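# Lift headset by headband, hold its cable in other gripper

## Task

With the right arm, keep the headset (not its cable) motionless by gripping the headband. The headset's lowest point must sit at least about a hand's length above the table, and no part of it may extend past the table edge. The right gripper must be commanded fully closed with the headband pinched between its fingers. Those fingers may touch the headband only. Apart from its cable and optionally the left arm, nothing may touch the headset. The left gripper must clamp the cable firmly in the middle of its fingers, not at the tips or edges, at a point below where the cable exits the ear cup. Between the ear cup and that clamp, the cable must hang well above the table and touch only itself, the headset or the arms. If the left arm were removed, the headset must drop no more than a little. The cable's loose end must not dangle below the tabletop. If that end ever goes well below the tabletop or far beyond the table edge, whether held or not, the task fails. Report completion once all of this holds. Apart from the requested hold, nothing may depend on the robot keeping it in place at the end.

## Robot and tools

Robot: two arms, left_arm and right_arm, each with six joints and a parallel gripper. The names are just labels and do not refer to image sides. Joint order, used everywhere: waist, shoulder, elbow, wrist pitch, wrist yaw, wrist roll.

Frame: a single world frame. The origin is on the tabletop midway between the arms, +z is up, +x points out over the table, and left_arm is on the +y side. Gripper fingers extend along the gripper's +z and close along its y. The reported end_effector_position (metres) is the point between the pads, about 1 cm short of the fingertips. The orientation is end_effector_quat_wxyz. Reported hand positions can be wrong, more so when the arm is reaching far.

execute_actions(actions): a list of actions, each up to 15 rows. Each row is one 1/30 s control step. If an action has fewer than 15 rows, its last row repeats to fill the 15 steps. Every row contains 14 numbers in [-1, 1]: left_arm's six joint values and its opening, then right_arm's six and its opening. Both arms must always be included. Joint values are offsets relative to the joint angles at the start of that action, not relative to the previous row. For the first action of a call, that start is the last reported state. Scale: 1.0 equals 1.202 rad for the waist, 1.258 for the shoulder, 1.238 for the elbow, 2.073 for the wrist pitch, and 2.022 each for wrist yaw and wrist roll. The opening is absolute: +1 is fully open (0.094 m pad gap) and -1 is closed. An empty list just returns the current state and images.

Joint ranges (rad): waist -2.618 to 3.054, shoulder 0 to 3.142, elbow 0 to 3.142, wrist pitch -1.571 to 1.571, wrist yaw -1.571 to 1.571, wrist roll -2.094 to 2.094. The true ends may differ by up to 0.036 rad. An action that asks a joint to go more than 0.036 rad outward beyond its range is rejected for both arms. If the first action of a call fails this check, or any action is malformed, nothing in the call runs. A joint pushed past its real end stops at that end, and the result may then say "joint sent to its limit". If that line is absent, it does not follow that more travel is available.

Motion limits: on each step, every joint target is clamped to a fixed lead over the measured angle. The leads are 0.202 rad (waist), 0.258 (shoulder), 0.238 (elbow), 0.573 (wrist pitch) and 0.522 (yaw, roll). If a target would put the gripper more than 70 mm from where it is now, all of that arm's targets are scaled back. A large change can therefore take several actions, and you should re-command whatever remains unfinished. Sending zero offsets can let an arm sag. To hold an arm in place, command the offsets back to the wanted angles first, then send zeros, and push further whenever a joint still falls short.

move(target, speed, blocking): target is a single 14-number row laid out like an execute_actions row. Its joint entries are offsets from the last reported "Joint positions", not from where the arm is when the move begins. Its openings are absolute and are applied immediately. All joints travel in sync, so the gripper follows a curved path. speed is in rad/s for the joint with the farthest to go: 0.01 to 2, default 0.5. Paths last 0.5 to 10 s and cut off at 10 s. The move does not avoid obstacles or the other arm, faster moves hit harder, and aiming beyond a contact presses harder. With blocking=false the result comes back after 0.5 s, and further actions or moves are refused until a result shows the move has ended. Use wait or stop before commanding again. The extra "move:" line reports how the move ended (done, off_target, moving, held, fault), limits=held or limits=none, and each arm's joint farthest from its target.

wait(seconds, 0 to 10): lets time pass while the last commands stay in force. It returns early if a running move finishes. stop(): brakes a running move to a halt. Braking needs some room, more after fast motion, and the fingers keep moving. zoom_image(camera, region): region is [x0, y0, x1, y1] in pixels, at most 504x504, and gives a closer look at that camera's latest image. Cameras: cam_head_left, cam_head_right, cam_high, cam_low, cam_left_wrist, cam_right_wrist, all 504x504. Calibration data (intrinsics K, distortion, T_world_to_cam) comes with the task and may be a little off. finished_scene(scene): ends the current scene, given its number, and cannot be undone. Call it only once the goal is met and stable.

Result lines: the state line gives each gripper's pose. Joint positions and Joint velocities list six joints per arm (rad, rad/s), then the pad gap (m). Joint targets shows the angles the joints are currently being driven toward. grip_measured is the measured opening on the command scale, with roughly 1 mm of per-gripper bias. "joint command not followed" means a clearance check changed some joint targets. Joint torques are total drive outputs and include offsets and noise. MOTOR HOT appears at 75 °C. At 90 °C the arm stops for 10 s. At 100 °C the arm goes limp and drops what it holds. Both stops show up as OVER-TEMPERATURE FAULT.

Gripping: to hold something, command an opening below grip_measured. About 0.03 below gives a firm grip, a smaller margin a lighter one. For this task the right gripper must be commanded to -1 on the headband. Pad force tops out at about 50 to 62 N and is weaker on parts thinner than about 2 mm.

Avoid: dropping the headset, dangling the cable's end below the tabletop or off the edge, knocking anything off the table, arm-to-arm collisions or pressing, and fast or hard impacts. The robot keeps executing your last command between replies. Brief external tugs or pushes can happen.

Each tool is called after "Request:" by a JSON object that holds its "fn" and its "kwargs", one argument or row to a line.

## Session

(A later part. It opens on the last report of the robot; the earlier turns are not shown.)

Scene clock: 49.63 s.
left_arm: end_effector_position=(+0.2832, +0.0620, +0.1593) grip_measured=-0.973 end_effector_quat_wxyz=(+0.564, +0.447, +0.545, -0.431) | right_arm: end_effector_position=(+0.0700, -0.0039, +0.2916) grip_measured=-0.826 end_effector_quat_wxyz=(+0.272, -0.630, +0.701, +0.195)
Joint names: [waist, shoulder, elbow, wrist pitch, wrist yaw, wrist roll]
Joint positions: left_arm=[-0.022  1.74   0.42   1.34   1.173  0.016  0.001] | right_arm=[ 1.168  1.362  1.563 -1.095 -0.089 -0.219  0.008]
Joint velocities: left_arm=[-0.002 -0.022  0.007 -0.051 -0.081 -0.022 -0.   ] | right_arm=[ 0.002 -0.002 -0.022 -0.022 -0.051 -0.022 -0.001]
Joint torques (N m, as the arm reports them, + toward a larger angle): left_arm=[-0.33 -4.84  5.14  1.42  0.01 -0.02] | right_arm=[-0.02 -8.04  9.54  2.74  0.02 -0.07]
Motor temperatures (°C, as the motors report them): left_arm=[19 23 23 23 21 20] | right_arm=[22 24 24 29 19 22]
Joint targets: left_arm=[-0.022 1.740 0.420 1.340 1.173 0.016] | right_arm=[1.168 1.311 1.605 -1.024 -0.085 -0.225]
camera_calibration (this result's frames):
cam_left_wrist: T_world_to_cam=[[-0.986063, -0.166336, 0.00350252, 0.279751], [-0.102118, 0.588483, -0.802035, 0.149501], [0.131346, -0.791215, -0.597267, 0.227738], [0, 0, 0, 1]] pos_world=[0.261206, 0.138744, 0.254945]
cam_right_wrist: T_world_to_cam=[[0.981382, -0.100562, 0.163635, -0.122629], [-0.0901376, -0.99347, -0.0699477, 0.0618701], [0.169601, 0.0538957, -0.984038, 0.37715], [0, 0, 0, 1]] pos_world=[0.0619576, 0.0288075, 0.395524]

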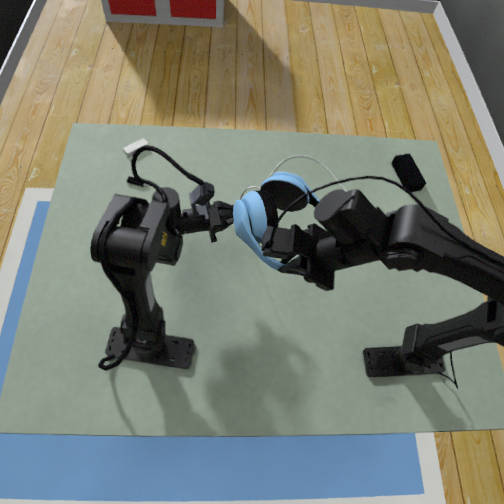

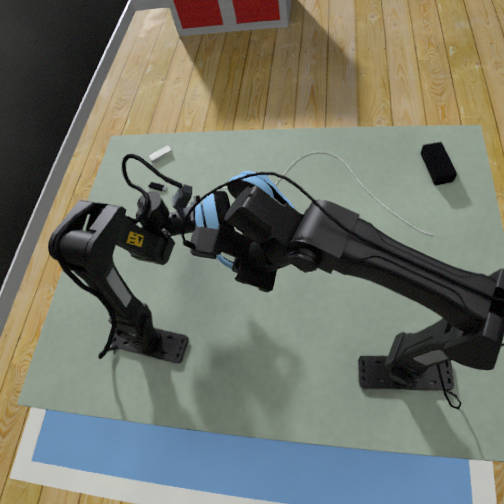

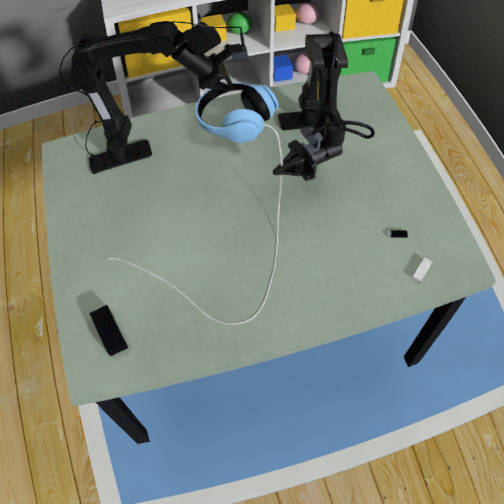

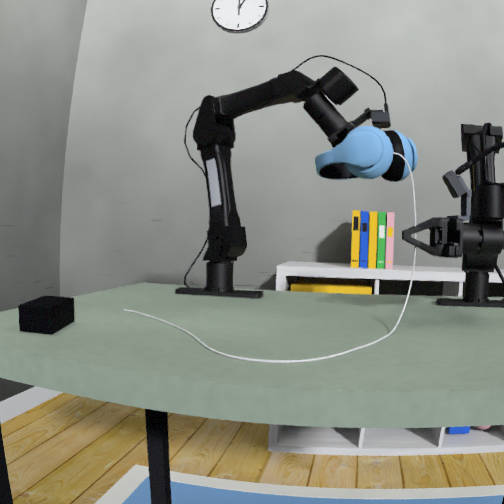

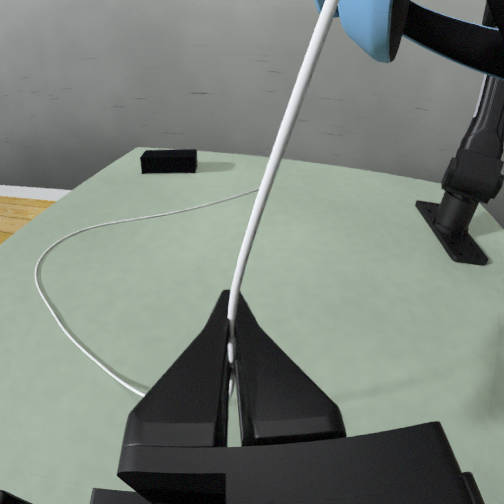

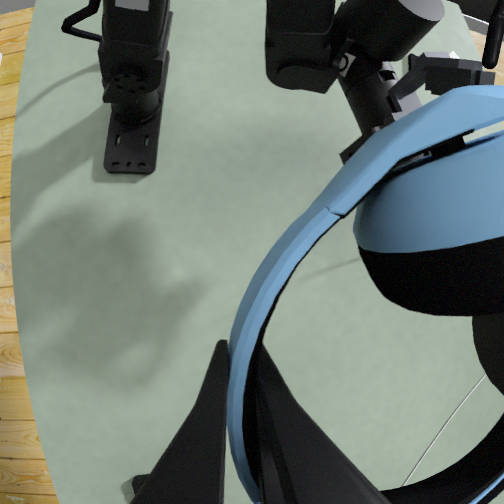

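Once more, backing 1 cm while open.

Request:
{"fn": "execute_actions", "kwargs": {
  "actions": [
    [[0,0,0,0,0,0,0.2,0,-0.04,0.034,0.034,0.002,-0.003,-1]],
    [[0.038,0,0,0,0.045,0,0.2,0,-0.04,0.034,0.034,0.002,-0.003,-1]],
    [[0,0,0,0,0,0,-0.6,0,-0.04,0.034,0.034,0.002,-0.003,-1]],
    [[0,0,0,0,0,0,-1,0,-0.04,0.034,0.034,0.002,-0.003,-1]],
    [[0,0,0,0,0,0,-1,0,-0.04,0.034,0.034,0.002,-0.003,-1]]
  ]
}}

Request:
{"fn": "zoom_image", "kwargs": {
  "camera": "cam_low",
  "region": [370,190,470,290]
}}

Scene clock: 56.03 s.
left_arm: end_effector_position=(+0.2778, +0.0708, +0.1591) grip_measured=-0.966 end_effector_quat_wxyz=(+0.556, +0.458, +0.536, -0.441) | right_arm: end_effector_position=(+0.0700, -0.0039, +0.2916) grip_measured=-0.826 end_effector_quat_wxyz=(+0.272, -0.630, +0.701, +0.195)
Joint names: [waist, shoulder, elbow, wrist pitch, wrist yaw, wrist roll]
Joint positions: left_arm=[0.018 1.74  0.42  1.34  1.253 0.016 0.002] | right_arm=[ 1.168  1.362  1.563 -1.094 -0.089 -0.219  0.008]
Joint velocities: left_arm=[-0.002  0.017 -0.007  0.095  0.051  0.037 -0.001] | right_arm=[-0.002  0.002  0.007  0.066 -0.022 -0.051 -0.   ]
Joint torques (N m, as the arm reports them, + toward a larger angle): left_arm=[-0.24 -4.7   5.28  1.34 -0.01 -0.04] | right_arm=[-0.01 -8.04  9.56  2.74  0.02 -0.07]
Motor temperatures (°C, as the motors report them): left_arm=[19 23 23 23 21 20] | right_arm=[22 24 24 29 19 22]
Joint targets: left_arm=[0.018 1.740 0.420 1.340 1.253 0.016] | right_arm=[1.168 1.311 1.605 -1.024 -0.085 -0.225]
camera_calibration (this result's frames):
cam_left_wrist: T_world_to_cam=[[-0.991787, -0.127873, 0.00265987, 0.274968], [-0.0786401, 0.593269, -0.801154, 0.1366], [0.100868, -0.794783, -0.598452, 0.244168], [0, 0, 0, 1]] pos_world=[0.258823, 0.148182, 0.254829]
cam_right_wrist: T_world_to_cam=[[0.98136, -0.100621, 0.16373, -0.122683], [-0.0901283, -0.993445, -0.0703148, 0.0620517], [0.169732, 0.0542474, -0.983996, 0.37718], [0, 0, 0, 1]] pos_world=[0.0619695, 0.0288394, 0.395594]

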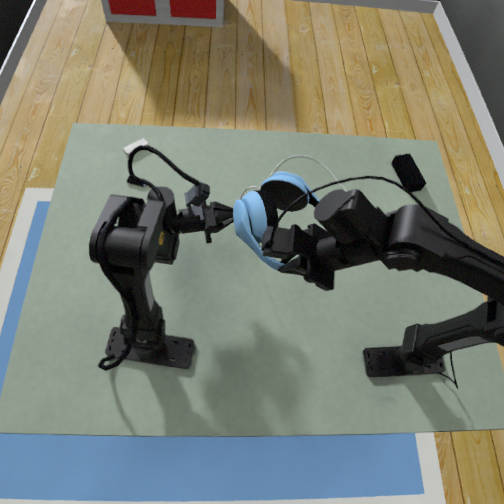

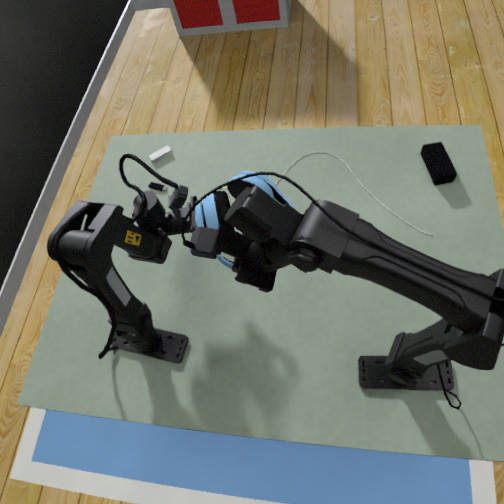

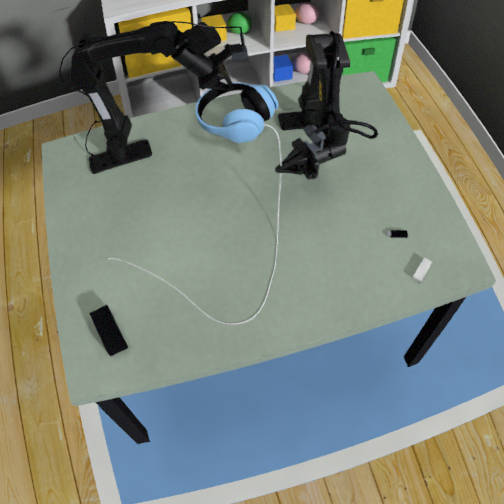

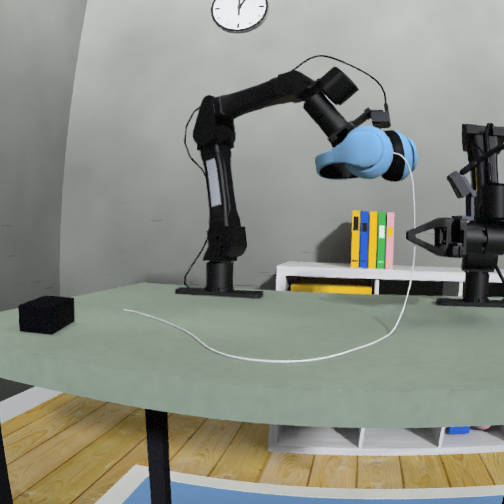

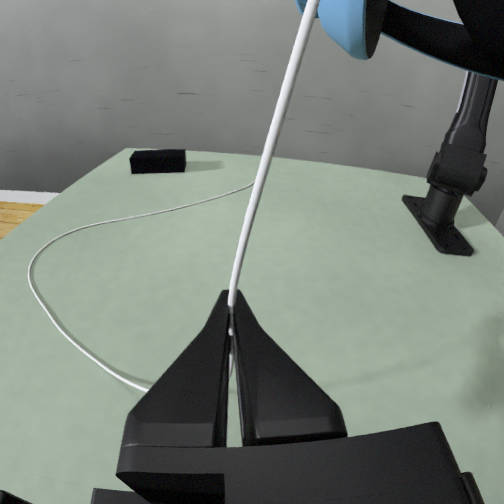

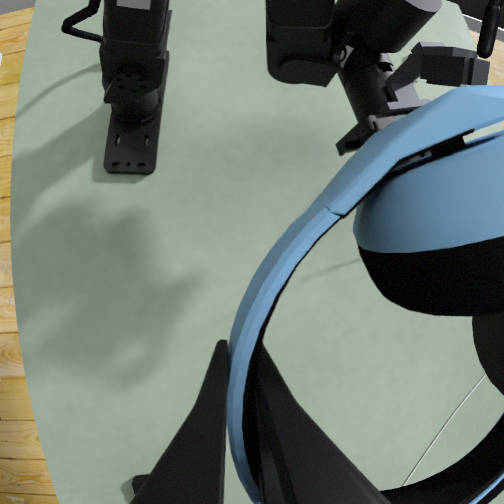

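Region (370, 190, 470, 290) of cam_low's 504x504 image, scaled by 5.040, with more detail than that image has.

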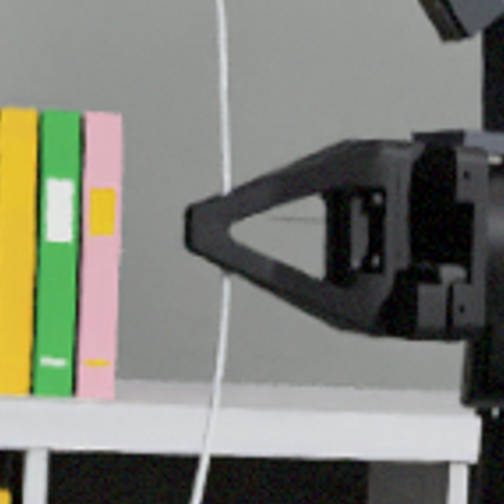

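Request:
{"fn": "finished_scene", "kwargs": {
  "scene": 1
}}

The scene is finished: the task was done.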